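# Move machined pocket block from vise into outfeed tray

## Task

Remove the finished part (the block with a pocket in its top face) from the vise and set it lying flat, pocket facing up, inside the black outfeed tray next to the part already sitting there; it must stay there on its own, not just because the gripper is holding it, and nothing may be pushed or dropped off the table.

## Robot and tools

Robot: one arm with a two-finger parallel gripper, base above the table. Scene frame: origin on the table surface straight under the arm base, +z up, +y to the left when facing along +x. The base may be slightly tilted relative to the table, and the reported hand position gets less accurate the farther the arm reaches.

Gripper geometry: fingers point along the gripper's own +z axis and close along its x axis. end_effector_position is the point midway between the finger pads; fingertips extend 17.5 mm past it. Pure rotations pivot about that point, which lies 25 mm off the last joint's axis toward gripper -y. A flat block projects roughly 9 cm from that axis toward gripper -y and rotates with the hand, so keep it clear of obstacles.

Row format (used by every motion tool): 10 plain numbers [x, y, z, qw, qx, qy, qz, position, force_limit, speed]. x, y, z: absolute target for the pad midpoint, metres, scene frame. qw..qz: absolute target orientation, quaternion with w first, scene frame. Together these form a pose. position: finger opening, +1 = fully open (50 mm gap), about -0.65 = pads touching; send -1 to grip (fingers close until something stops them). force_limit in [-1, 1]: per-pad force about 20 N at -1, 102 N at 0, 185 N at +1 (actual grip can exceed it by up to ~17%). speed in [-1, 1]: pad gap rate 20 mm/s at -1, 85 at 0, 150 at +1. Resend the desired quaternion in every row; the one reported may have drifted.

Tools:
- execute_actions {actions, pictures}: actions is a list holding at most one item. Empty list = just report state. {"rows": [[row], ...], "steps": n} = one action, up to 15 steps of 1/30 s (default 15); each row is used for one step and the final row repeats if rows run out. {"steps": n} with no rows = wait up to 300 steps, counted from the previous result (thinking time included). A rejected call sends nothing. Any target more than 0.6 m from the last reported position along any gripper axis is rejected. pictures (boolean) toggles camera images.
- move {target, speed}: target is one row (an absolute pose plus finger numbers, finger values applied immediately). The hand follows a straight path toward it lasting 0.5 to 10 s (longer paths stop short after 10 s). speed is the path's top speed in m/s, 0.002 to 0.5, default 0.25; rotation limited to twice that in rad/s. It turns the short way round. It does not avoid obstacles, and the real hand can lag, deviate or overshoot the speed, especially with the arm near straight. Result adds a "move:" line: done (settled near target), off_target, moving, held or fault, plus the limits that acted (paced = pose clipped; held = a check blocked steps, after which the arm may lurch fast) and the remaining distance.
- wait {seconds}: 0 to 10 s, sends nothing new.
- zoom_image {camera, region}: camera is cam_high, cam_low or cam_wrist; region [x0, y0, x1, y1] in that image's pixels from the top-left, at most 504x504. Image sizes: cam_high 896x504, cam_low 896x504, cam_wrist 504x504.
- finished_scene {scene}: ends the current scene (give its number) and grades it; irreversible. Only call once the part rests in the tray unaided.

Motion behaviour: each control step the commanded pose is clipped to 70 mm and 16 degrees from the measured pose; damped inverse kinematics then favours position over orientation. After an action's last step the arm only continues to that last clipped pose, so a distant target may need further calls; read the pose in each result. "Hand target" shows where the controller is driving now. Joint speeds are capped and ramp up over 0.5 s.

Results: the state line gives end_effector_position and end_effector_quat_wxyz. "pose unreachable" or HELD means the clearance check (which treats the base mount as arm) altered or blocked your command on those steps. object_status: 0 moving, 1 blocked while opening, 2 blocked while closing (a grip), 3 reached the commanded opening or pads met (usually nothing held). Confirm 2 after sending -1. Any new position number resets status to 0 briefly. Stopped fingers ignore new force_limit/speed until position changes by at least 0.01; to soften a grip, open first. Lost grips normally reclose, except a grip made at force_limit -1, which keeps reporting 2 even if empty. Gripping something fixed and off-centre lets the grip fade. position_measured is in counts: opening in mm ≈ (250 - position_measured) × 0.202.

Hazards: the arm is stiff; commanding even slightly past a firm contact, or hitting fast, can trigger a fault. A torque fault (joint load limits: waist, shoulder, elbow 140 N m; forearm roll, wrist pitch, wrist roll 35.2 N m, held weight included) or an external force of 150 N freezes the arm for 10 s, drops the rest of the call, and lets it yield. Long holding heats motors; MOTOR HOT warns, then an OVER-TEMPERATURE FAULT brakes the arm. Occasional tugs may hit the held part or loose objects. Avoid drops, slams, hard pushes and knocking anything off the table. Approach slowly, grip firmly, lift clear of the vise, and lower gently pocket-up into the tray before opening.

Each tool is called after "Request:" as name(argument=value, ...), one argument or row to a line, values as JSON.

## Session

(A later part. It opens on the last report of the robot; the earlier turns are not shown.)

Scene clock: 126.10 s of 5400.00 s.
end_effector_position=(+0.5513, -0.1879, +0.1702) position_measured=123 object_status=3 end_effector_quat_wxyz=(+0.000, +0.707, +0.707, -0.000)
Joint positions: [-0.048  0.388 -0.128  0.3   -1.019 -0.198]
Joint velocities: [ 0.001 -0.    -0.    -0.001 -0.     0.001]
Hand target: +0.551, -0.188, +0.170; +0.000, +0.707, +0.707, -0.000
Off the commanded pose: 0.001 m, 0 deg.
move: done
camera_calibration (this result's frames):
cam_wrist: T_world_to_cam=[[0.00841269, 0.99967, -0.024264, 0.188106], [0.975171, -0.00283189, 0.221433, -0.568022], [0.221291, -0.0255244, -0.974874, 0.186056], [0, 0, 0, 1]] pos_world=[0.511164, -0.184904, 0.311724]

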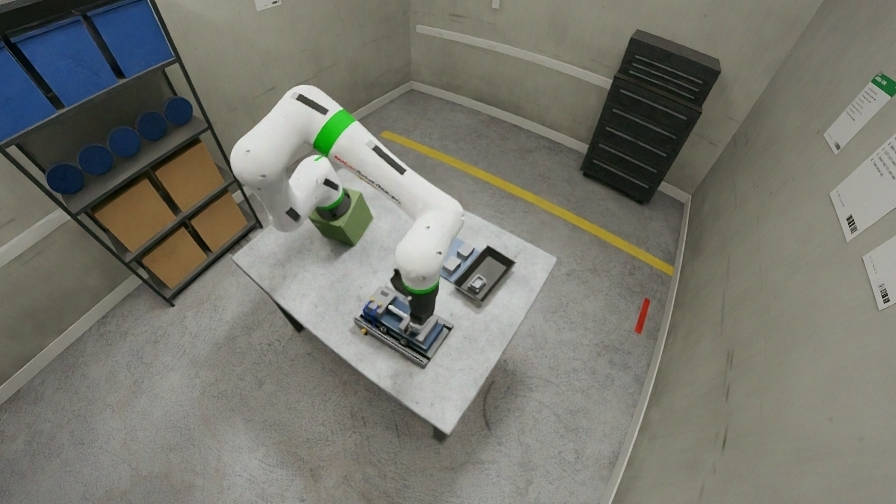

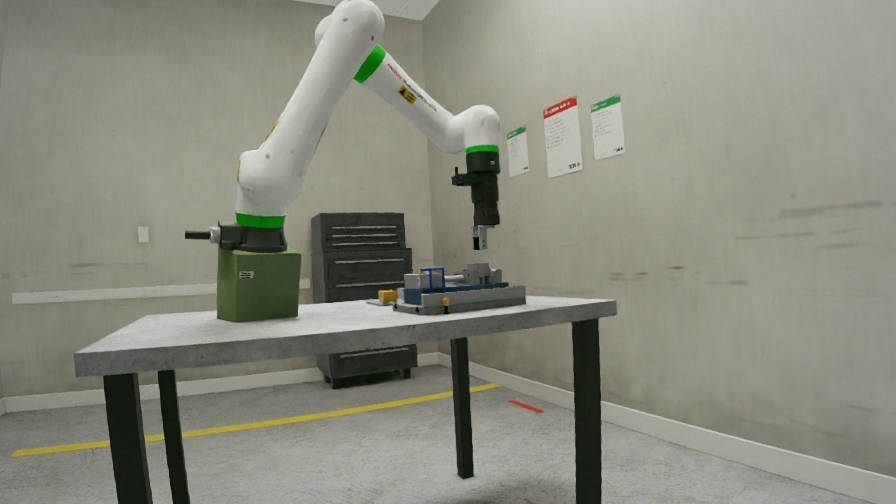

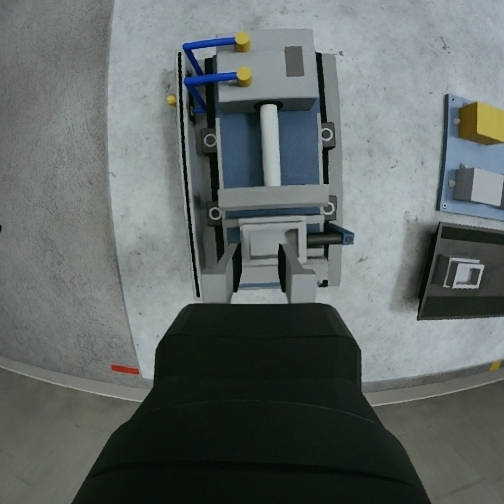

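Request:
move(
  target=[0.551,-0.2,0.14,0,0.707,0.707,0,0.2,0.5,0],
  speed=0.03,
)

Request:
zoom_image(
  camera="cam_wrist",
  region=[170, 170, 370, 310],
)

Scene clock: 131.90 s of 5400.00 s.
end_effector_position=(+0.5510, -0.2000, +0.1401) position_measured=123 object_status=3 end_effector_quat_wxyz=(-0.000, +0.707, +0.707, +0.000)
Joint positions: [-0.084  0.427 -0.142  0.309 -0.959 -0.182]
Joint velocities: [ 0.001  0.001  0.    -0.     0.    -0.002]
Hand target: +0.551, -0.200, +0.140; -0.000, +0.707, +0.707, -0.000
Off the commanded pose: 0.000 m, 0 deg.
After step 90, 1.47 s passed at rest.
move: done
camera_calibration (this result's frames):
cam_wrist: T_world_to_cam=[[0.00825721, 0.999687, -0.0236108, 0.199406], [0.975211, -0.00282936, 0.221257, -0.561034], [0.221121, -0.0248525, -0.97493, 0.15663], [0, 0, 0, 1]] pos_world=[0.510846, -0.197039, 0.281544]

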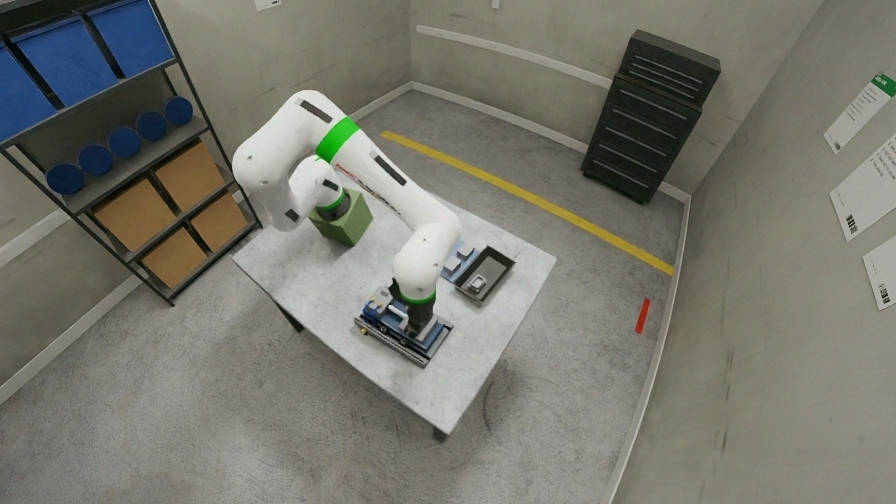

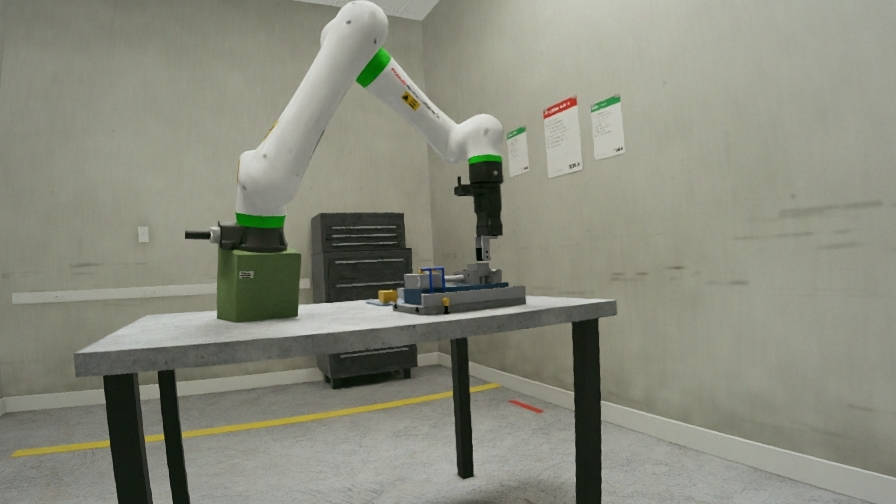

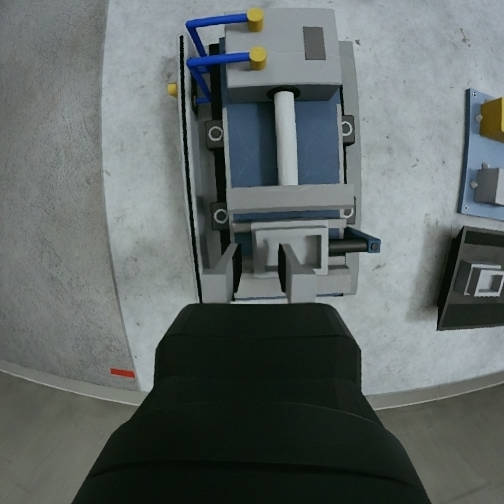

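Region (170, 170, 370, 310) of cam_wrist's 504x504 image, scaled by 2.520, with more detail than that image has; it fills the top 353 rows of this view, and the rest is white.

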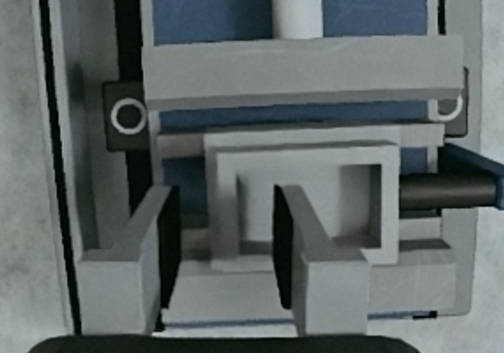

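Request:
move(
  target=[0.551,-0.2,0.126,0,0.707,0.707,0,0.2,0.5,0],
  speed=0.01,
)

Request:
move(
  target=[0.551,-0.2,0.126,0,0.707,0.707,0,-1,0.3,-0.5],
)

Scene clock: 151.37 s of 5400.00 s.
end_effector_position=(+0.5514, -0.2004, +0.1341) position_measured=123 object_status=3 end_effector_quat_wxyz=(+0.001, +0.707, +0.707, +0.000)
Joint positions: [-0.087  0.435 -0.146  0.313 -0.945 -0.184]
Joint velocities: [ 0.    -0.002  0.    -0.     0.    -0.002]
Hand target: +0.551, -0.200, +0.134; +0.001, +0.707, +0.707, +0.000
Off the commanded pose: 0.008 m, 0 deg.
FORCE FAULT: contact force on the arm reached its limit, and the arm stopped for 10 seconds. The contact can be on any part of the arm, not only on its tool. The arm's remaining commands of this call were not run. The arm holds still and accepts commands again. Move the arm away from the contact; if what it grips holds it there, let go first. Pushing or pulling that hard again can fault the arm again.
After step 90, 5.53 s passed at rest.
move: fault
camera_calibration (this result's frames):
cam_wrist: T_world_to_cam=[[0.00861735, 0.999671, -0.0241665, 0.199541], [0.974892, -0.00302116, 0.222656, -0.560189], [0.22251, -0.0254784, -0.974597, 0.149733], [0, 0, 0, 1]] pos_world=[0.511087, -0.197352, 0.275481]

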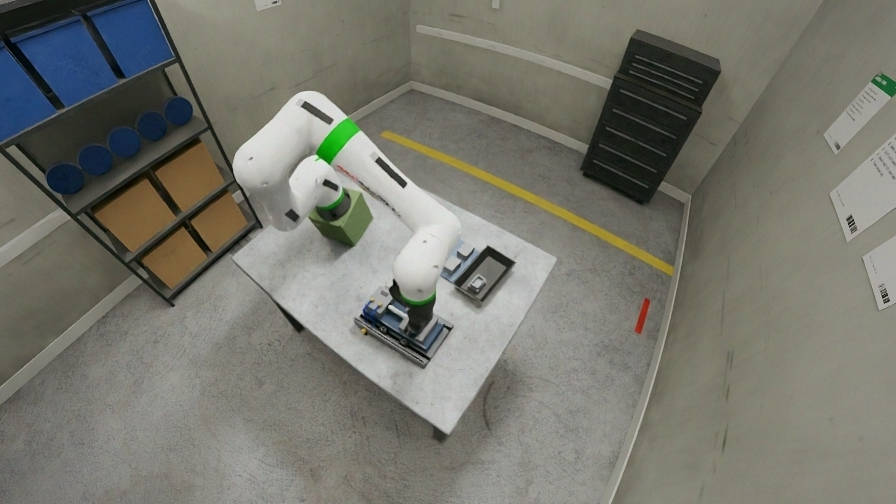

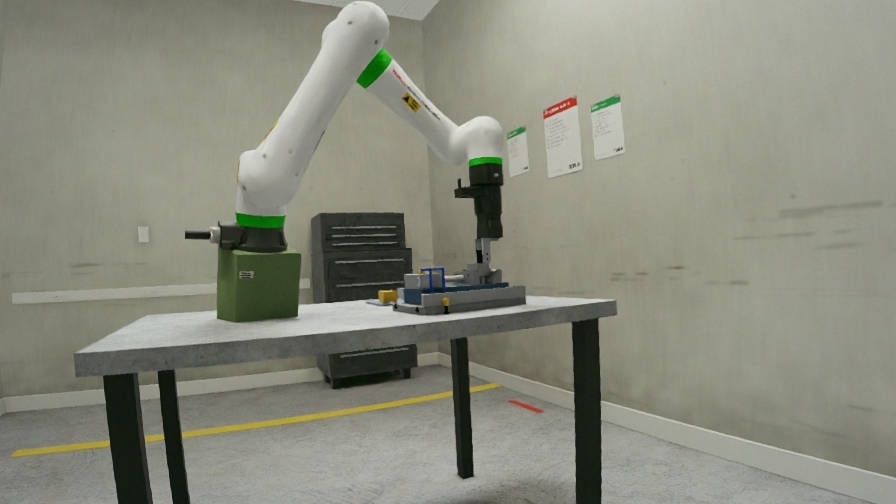

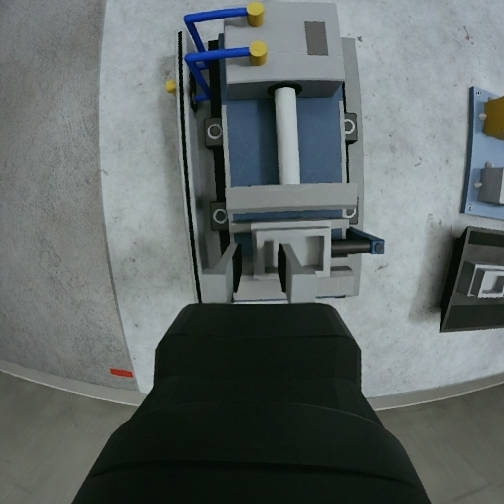

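not run: a fault stop came before this call.

Request:
move(
  target=[0.551,-0.168,0.17,0,1,0,0,1,0.5,0],
  speed=0.08,
)

Request:
move(
  target=[0.551,-0.168,0.124,0,1,0,0,1,0.5,0],
  speed=0.01,
)

Scene clock: 177.33 s of 5400.00 s.
end_effector_position=(+0.5510, -0.1680, +0.1698) position_measured=3 object_status=3 end_effector_quat_wxyz=(-0.000, +1.000, -0.000, -0.000)
Joint positions: [-0.057  0.334 -0.204  0.303 -0.996 -1.768]
Joint velocities: [-0.     0.001 -0.001  0.003 -0.001 -0.001]
Hand target: +0.551, -0.168, +0.170; +0.000, +1.000, -0.000, +0.000
Off the commanded pose: 0.000 m, 0 deg.
After step 90, 12.87 s passed at rest.
move: done
camera_calibration (this result's frames):
cam_wrist: T_world_to_cam=[[0.999685, -0.00831848, -0.0236761, -0.547481], [-0.00287634, -0.975226, 0.221192, -0.191945], [-0.0249296, -0.221054, -0.974943, 0.289051], [0, 0, 0, 1]] pos_world=[0.553962, -0.127848, 0.311303]

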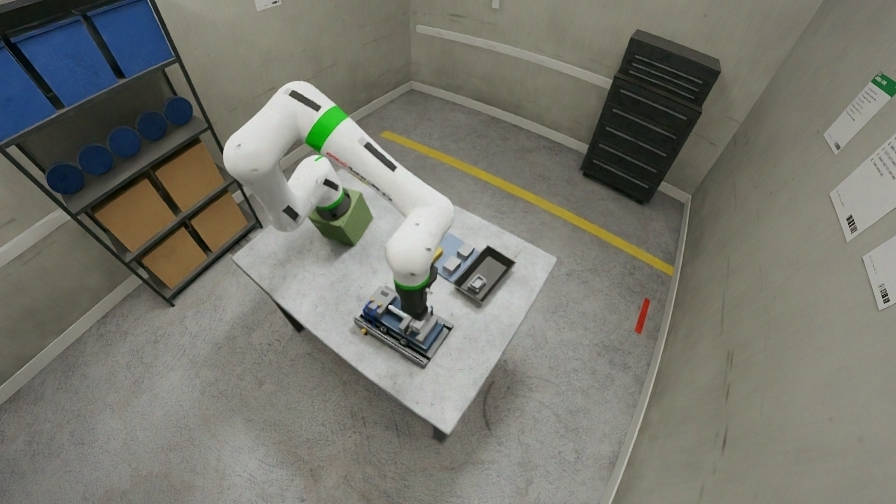

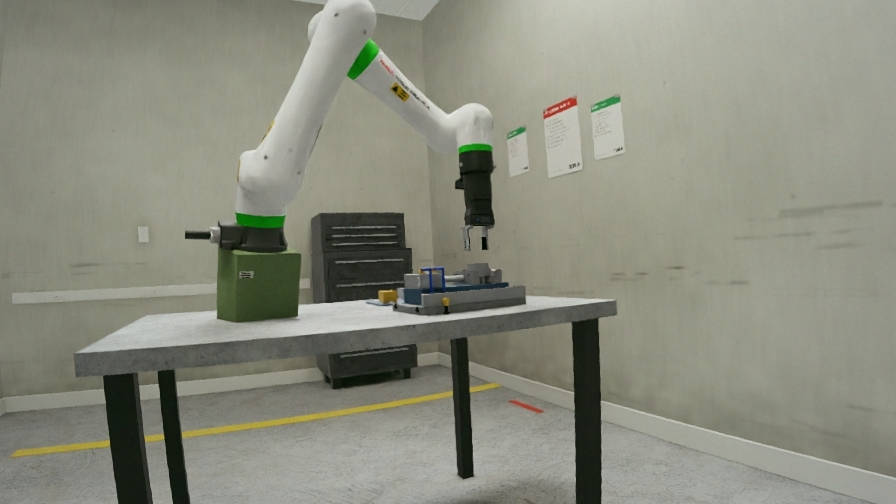

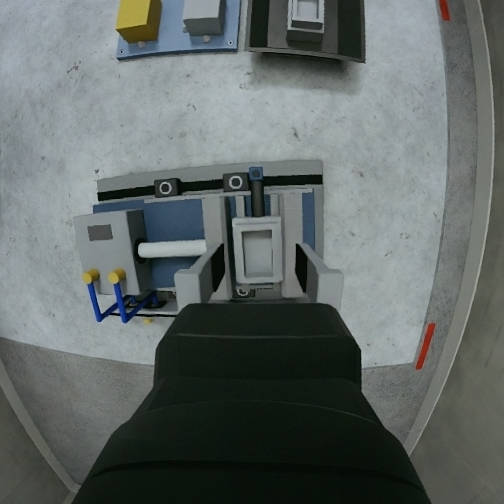

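Scene clock: 182.13 s of 5400.00 s.
end_effector_position=(+0.5511, -0.1680, +0.1241) position_measured=3 object_status=3 end_effector_quat_wxyz=(+0.000, +1.000, +0.000, +0.000)
Joint positions: [-0.08   0.397 -0.239  0.325 -0.896 -1.783]
Joint velocities: [-0.001 -0.002 -0.    -0.    -0.    -0.001]
Hand target: +0.551, -0.168, +0.124; +0.000, +1.000, +0.000, +0.000
Off the commanded pose: 0.000 m, 0 deg.
move: done
camera_calibration (this result's frames):
cam_wrist: T_world_to_cam=[[0.999687, -0.00825997, -0.0236074, -0.548605], [-0.0028313, -0.975198, 0.221316, -0.181877], [-0.0248499, -0.22118, -0.974916, 0.244368], [0, 0, 0, 1]] pos_world=[0.553991, -0.127848, 0.26554]

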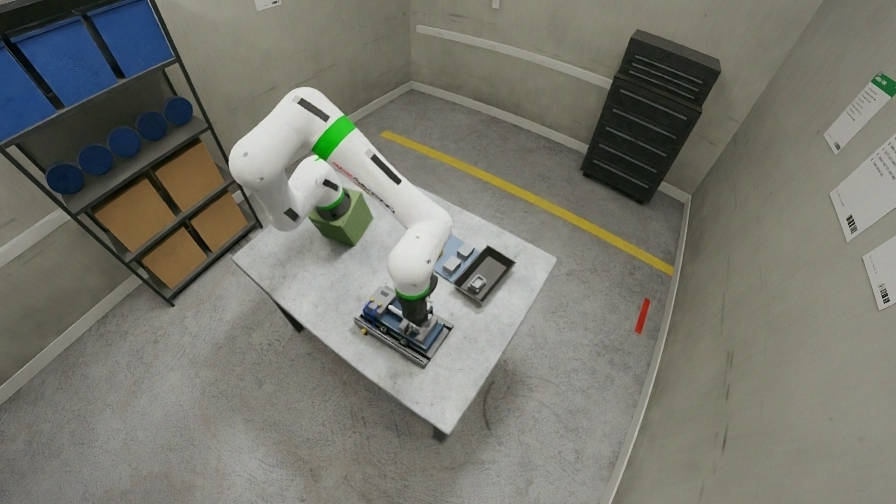

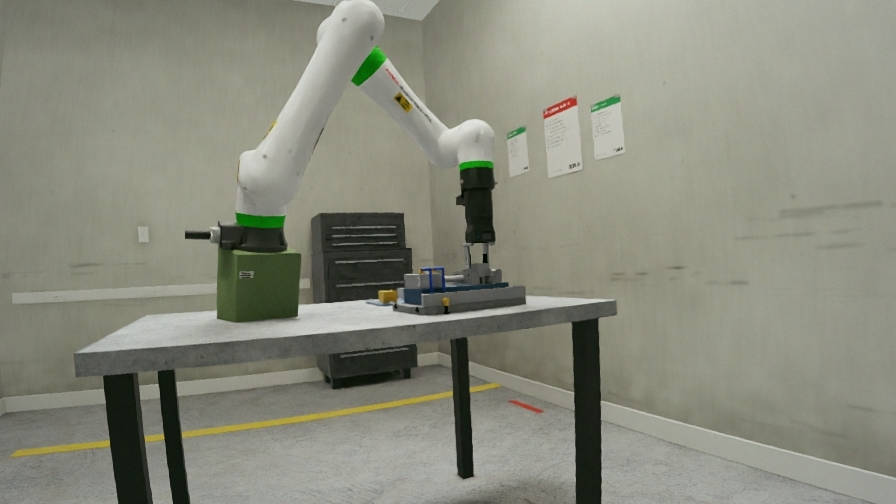

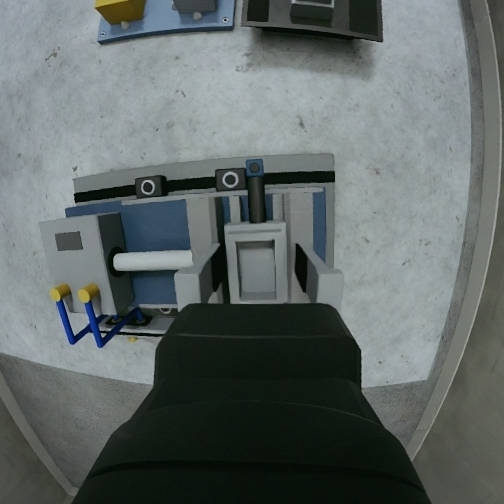

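Go a bit lower then grip.

Request:
move(
  target=[0.551,-0.168,0.116,0,1,0,0,1,0.5,0],
  speed=0.005,
)

Request:
move(
  target=[0.551,-0.168,0.116,0,1,0,0,-1,0.5,0],
)

Scene clock: 189.33 s of 5400.00 s.
end_effector_position=(+0.5510, -0.1680, +0.1160) position_measured=3 object_status=3 end_effector_quat_wxyz=(+0.000, +1.000, +0.000, +0.000)
Joint positions: [-0.084  0.409 -0.244  0.329 -0.879 -1.786]
Joint velocities: [-0.001 -0.     0.    -0.     0.001 -0.001]
Hand target: +0.551, -0.168, +0.116; +0.000, +1.000, +0.000, +0.000
Off the commanded pose: 0.000 m, 0 deg.
After step 90, 2.37 s passed at rest.
move: done
camera_calibration (this result's frames):
cam_wrist: T_world_to_cam=[[0.999687, -0.00828216, -0.0236198, -0.548748], [-0.00285144, -0.975209, 0.221267, -0.18007], [-0.0248668, -0.22113, -0.974927, 0.236551], [0, 0, 0, 1]] pos_world=[0.553945, -0.127842, 0.257503]

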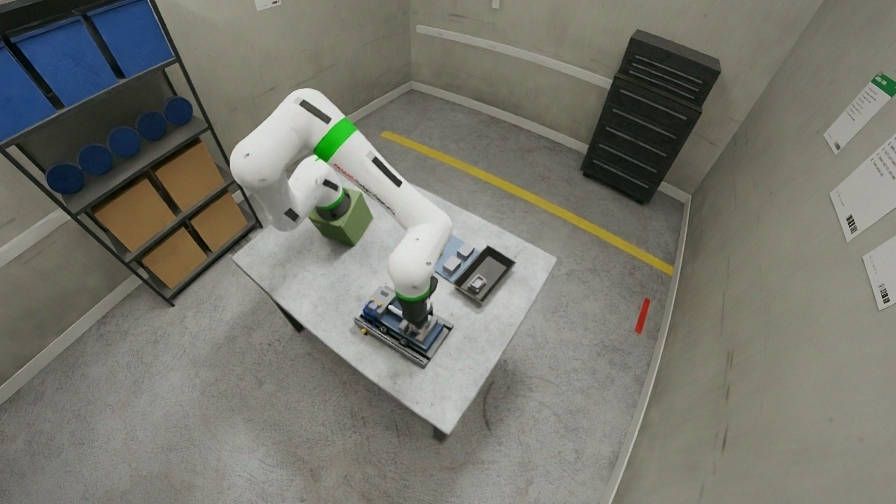

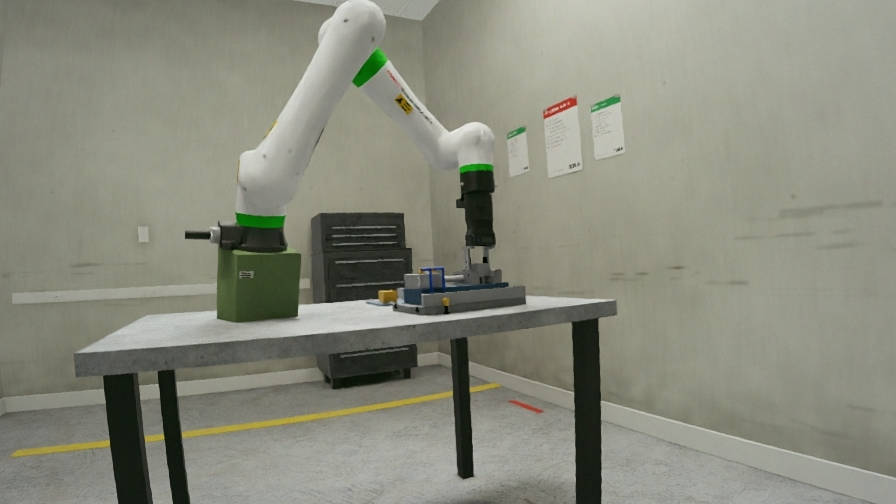

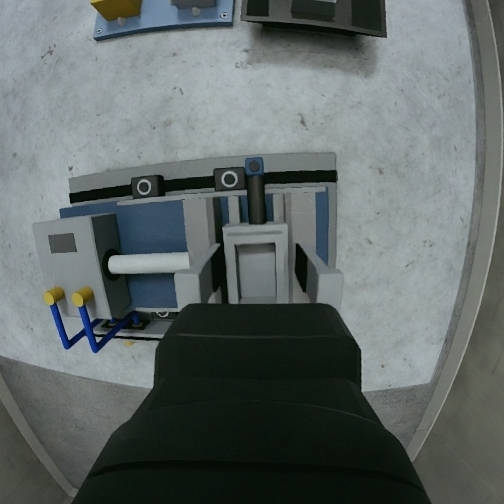

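Scene clock: 190.03 s of 5400.00 s.
end_effector_position=(+0.5509, -0.1680, +0.1160) position_measured=46 object_status=2 end_effector_quat_wxyz=(-0.000, +1.000, -0.000, -0.000)
Joint positions: [-0.084  0.409 -0.244  0.329 -0.879 -1.786]
Joint velocities: [-0.     0.002  0.001 -0.     0.    -0.001]
Hand target: +0.551, -0.168, +0.116; -0.000, +1.000, +0.000, -0.000
Off the commanded pose: 0.000 m, 0 deg.
move: done
camera_calibration (this result's frames):
cam_wrist: T_world_to_cam=[[0.999683, -0.00837867, -0.0237454, -0.548677], [-0.00291857, -0.975216, 0.221237, -0.180048], [-0.0250105, -0.221098, -0.974931, 0.236578], [0, 0, 0, 1]] pos_world=[0.553895, -0.127876, 0.257452]

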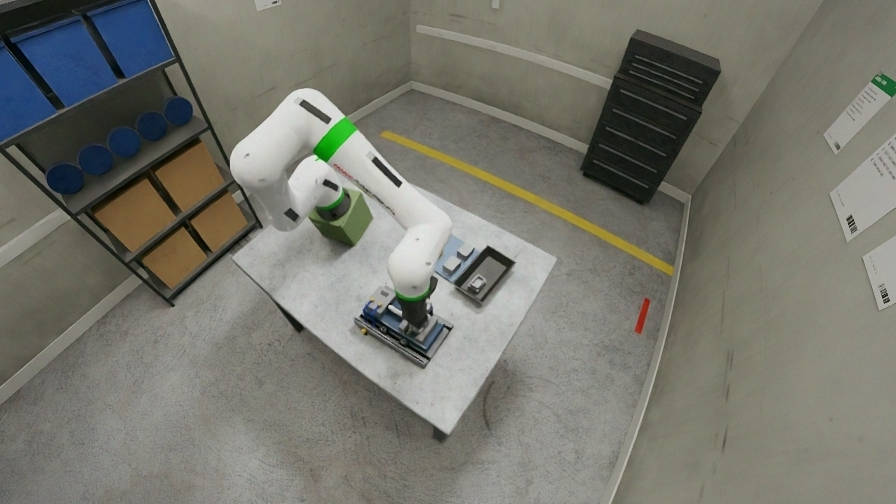

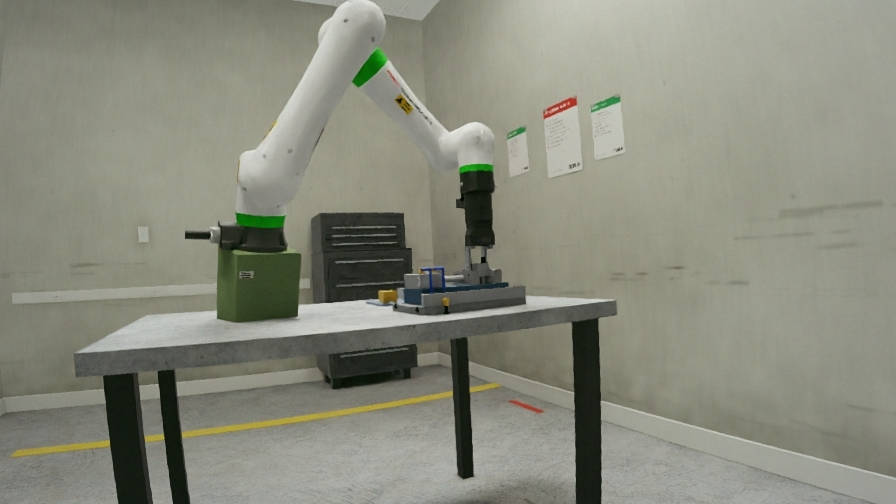

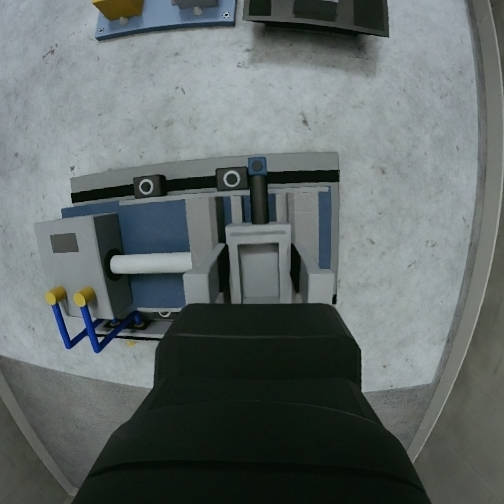

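Gripped (41 mm). Lift slowly.

Request:
move(
  target=[0.551,-0.168,0.22,0,1,0,0,-1,0.5,0],
  speed=0.03,
)

Scene clock: 197.93 s of 5400.00 s.
end_effector_position=(+0.5509, -0.1680, +0.2199) position_measured=46 object_status=2 end_effector_quat_wxyz=(-0.000, +1.000, -0.000, -0.000)
Joint positions: [-0.031  0.275 -0.155  0.286 -1.106 -1.757]
Joint velocities: [-0.002  0.001  0.     0.    -0.001  0.   ]
Hand target: +0.551, -0.168, +0.220; -0.000, +1.000, -0.000, -0.000
Off the commanded pose: 0.000 m, 0 deg.
After step 90, 1.17 s passed at rest.
move: done
camera_calibration (this result's frames):
cam_wrist: T_world_to_cam=[[0.999685, -0.0083513, -0.0236666, -0.54615], [-0.00291209, -0.97524, 0.221128, -0.202965], [-0.0249273, -0.22099, -0.974958, 0.337892], [0, 0, 0, 1]] pos_world=[0.553809, -0.12783, 0.361386]

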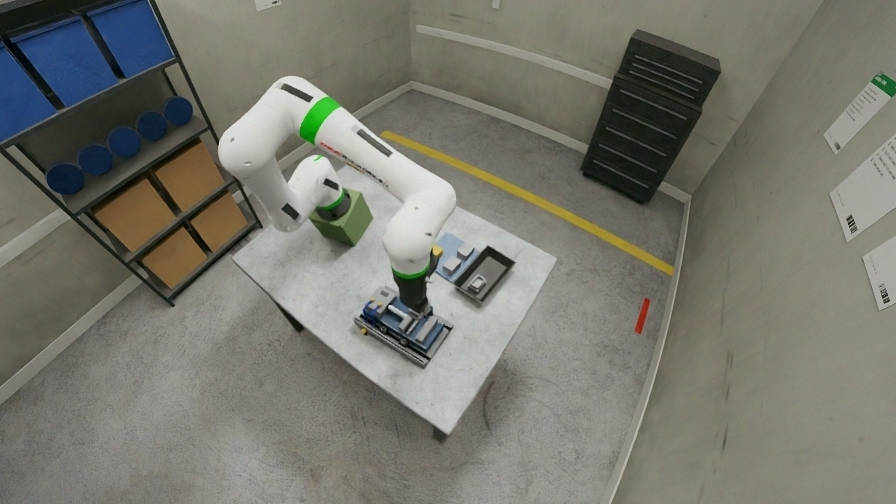

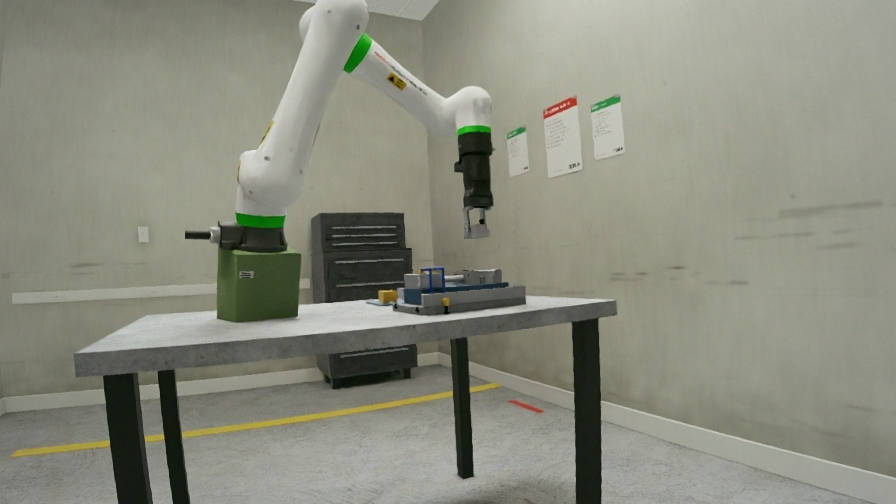

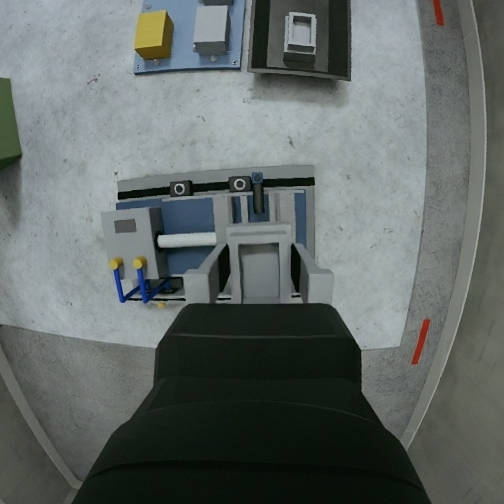

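Request:
move(
  target=[0.605,0.2,0.15,0,1,0,0,-1,0.5,0],
  speed=0.12,
)

Scene clock: 207.90 s of 5400.00 s.
end_effector_position=(+0.6066, +0.1991, +0.1502) position_measured=46 object_status=2 end_effector_quat_wxyz=(+0.000, +1.000, -0.000, +0.000)
Joint positions: [ 0.502  0.677  0.041  0.287 -1.04  -2.324]
Joint velocities: [ 0.     0.001  0.     0.     0.001 -0.002]
Hand target: +0.607, +0.199, +0.150; +0.000, +1.000, +0.000, +0.000
Off the commanded pose: 0.002 m, 0 deg.
After step 90, 3.43 s passed at rest.
move: done
camera_calibration (this result's frames):
cam_wrist: T_world_to_cam=[[0.999705, -0.00832437, -0.0228333, -0.600544], [-0.00304437, -0.975004, 0.222168, 0.170525], [-0.024112, -0.222032, -0.974741, 0.3521], [0, 0, 0, 1]] pos_world=[0.609376, 0.239441, 0.291609]

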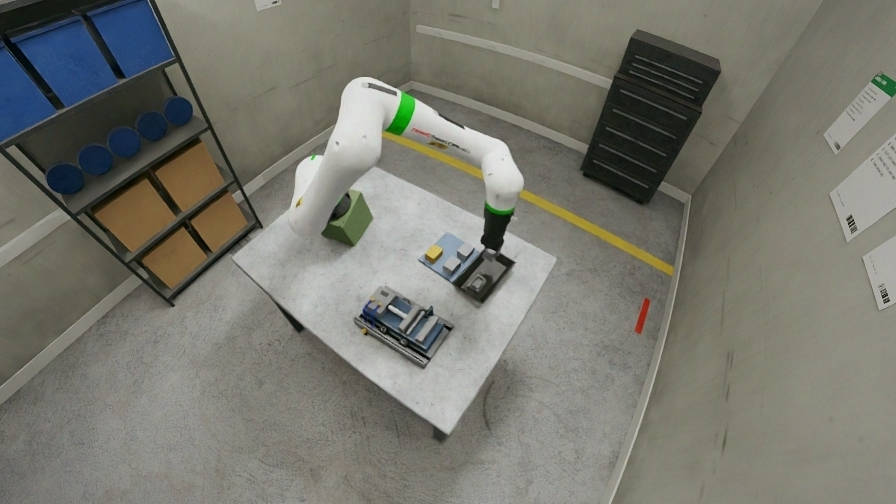

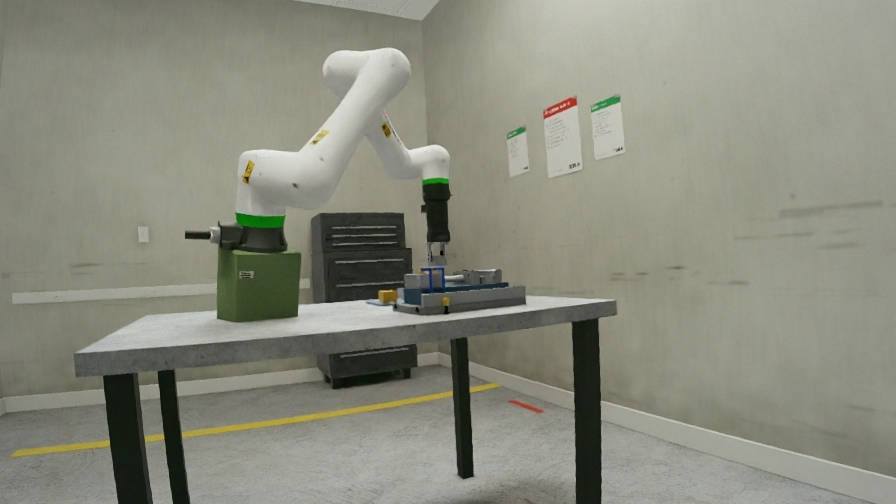

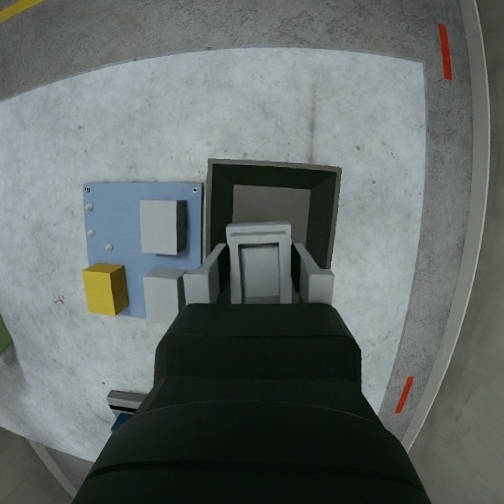

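Request:
move(
  target=[0.615,0.22,0.06,0,1,0,0,-1,0.5,0],
  speed=0.04,
)

Request:
zoom_image(
  camera="cam_high",
  region=[400, 200, 560, 320],
)

Scene clock: 223.80 s of 5400.00 s.
end_effector_position=(+0.6152, +0.2200, +0.0601) position_measured=46 object_status=2 end_effector_quat_wxyz=(+0.000, +1.000, +0.000, +0.000)
Joint positions: [ 0.484  0.834  0.054  0.317 -0.899 -2.359]
Joint velocities: [ 0.     0.001  0.    -0.    -0.    -0.   ]
Hand target: +0.615, +0.220, +0.060; +0.000, +1.000, +0.000, +0.000
Off the commanded pose: 0.000 m, 0 deg.
After step 90, 10.30 s passed at rest.
move: done
camera_calibration (this result's frames):
cam_wrist: T_world_to_cam=[[0.999689, -0.00825137, -0.0235141, -0.611039], [-0.00284341, -0.975197, 0.221322, 0.210889], [-0.0247571, -0.221186, -0.974917, 0.269411], [0, 0, 0, 1]] pos_world=[0.618118, 0.260206, 0.201611]

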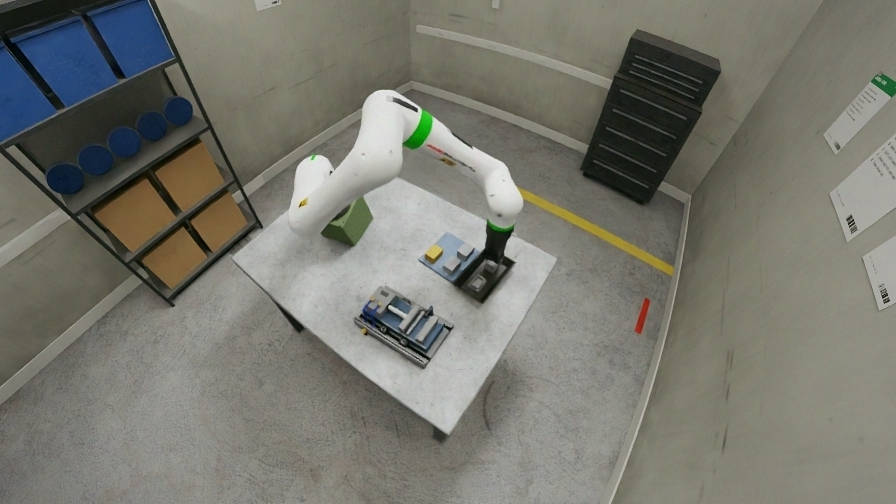

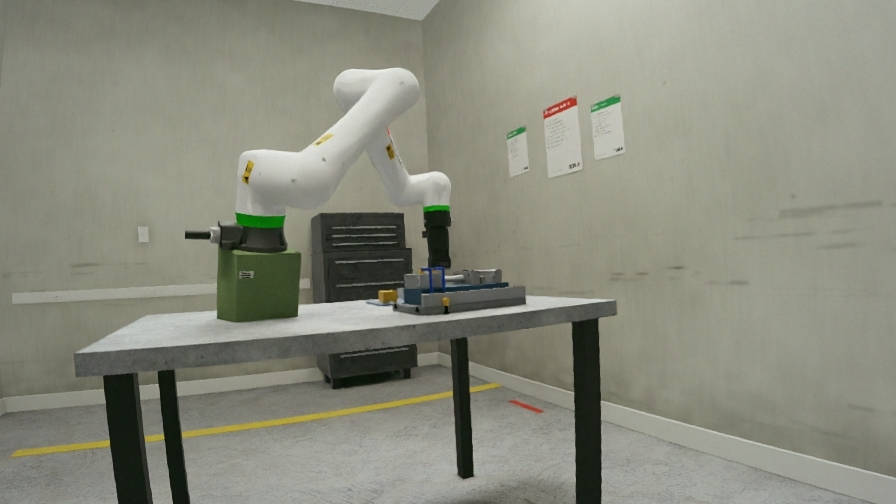

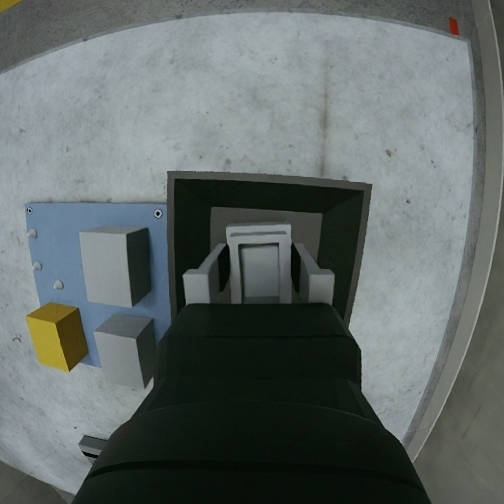

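Region (400, 200, 560, 320) of cam_high's 896x504 image, scaled by 3.150, with more detail than that image has; it fills the top 378 rows of this view, and the rest is white.

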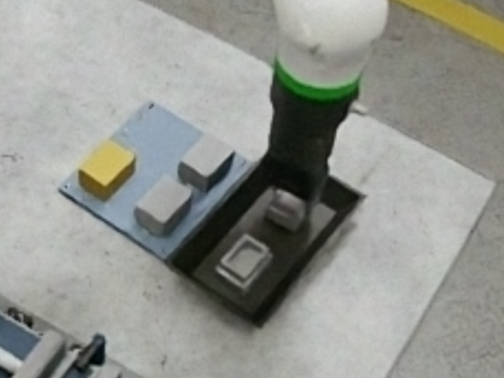

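Lower a bit more, then release.

Request:
move(
  target=[0.615,0.22,0.045,0,1,0,0,-1,0.5,0],
  speed=0.005,
)

Request:
move(
  target=[0.615,0.22,0.045,0,1,0,0,1,0.5,0],
)

Request:
move(
  target=[0.615,0.22,0.2,0,1,0,0,1,0.5,0],
  speed=0.1,
)

Scene clock: 242.40 s of 5400.00 s.
end_effector_position=(+0.6163, +0.2203, +0.0481) position_measured=46 object_status=2 end_effector_quat_wxyz=(-0.001, +1.000, -0.000, +0.001)
Joint positions: [ 0.478  0.852  0.052  0.325 -0.876 -2.364]
Joint velocities: [-0.001  0.001 -0.    -0.    -0.    -0.   ]
Hand target: +0.616, +0.220, +0.048; -0.001, +1.000, -0.000, +0.001
Off the commanded pose: 0.003 m, 0 deg.
FORCE FAULT: contact force on the arm reached its limit, and the arm stopped for 10 seconds. The contact can be on any part of the arm, not only on its tool. The arm's remaining commands of this call were not run. The arm holds still and accepts commands again. Move the arm away from the contact; if what it grips holds it there, let go first. Pushing or pulling that hard again can fault the arm again.
After step 90, 2.63 s passed at rest.
move: fault
camera_calibration (this result's frames):
cam_wrist: T_world_to_cam=[[0.999743, -0.00859397, -0.0209731, -0.612463], [-0.00376684, -0.975459, 0.220149, 0.214467], [-0.0223503, -0.220013, -0.975241, 0.256031], [0, 0, 0, 1]] pos_world=[0.618835, 0.26027, 0.189632]

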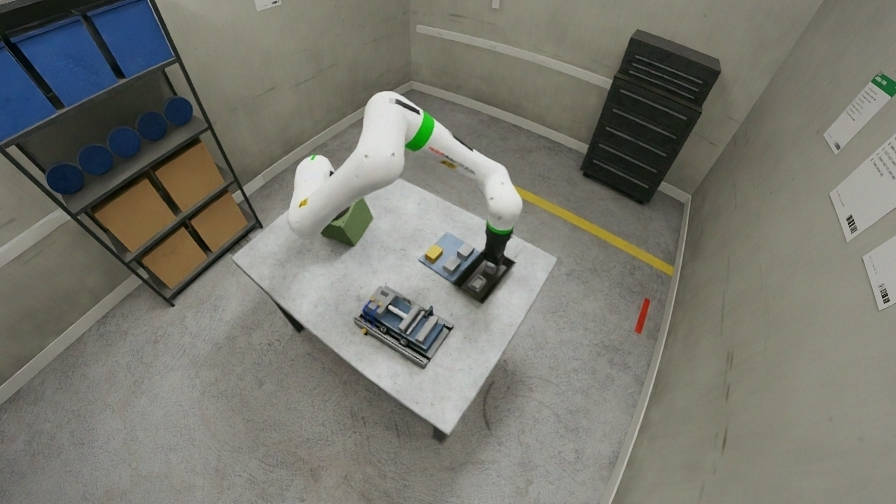

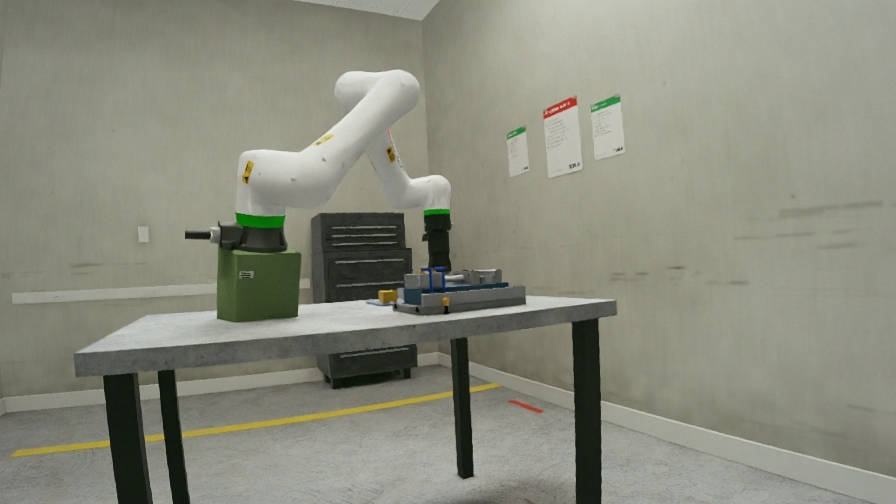

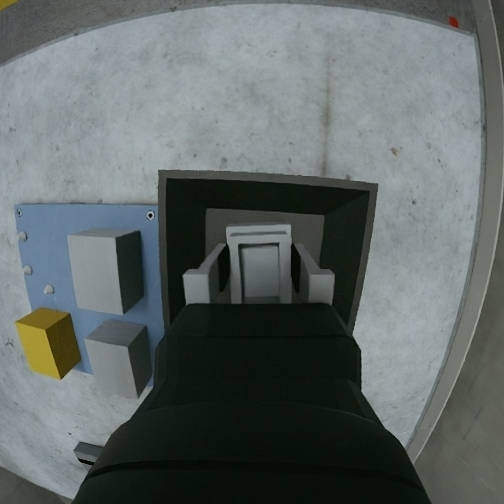

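not run: a fault stop came before this call.

not run: a fault stop came before this call.


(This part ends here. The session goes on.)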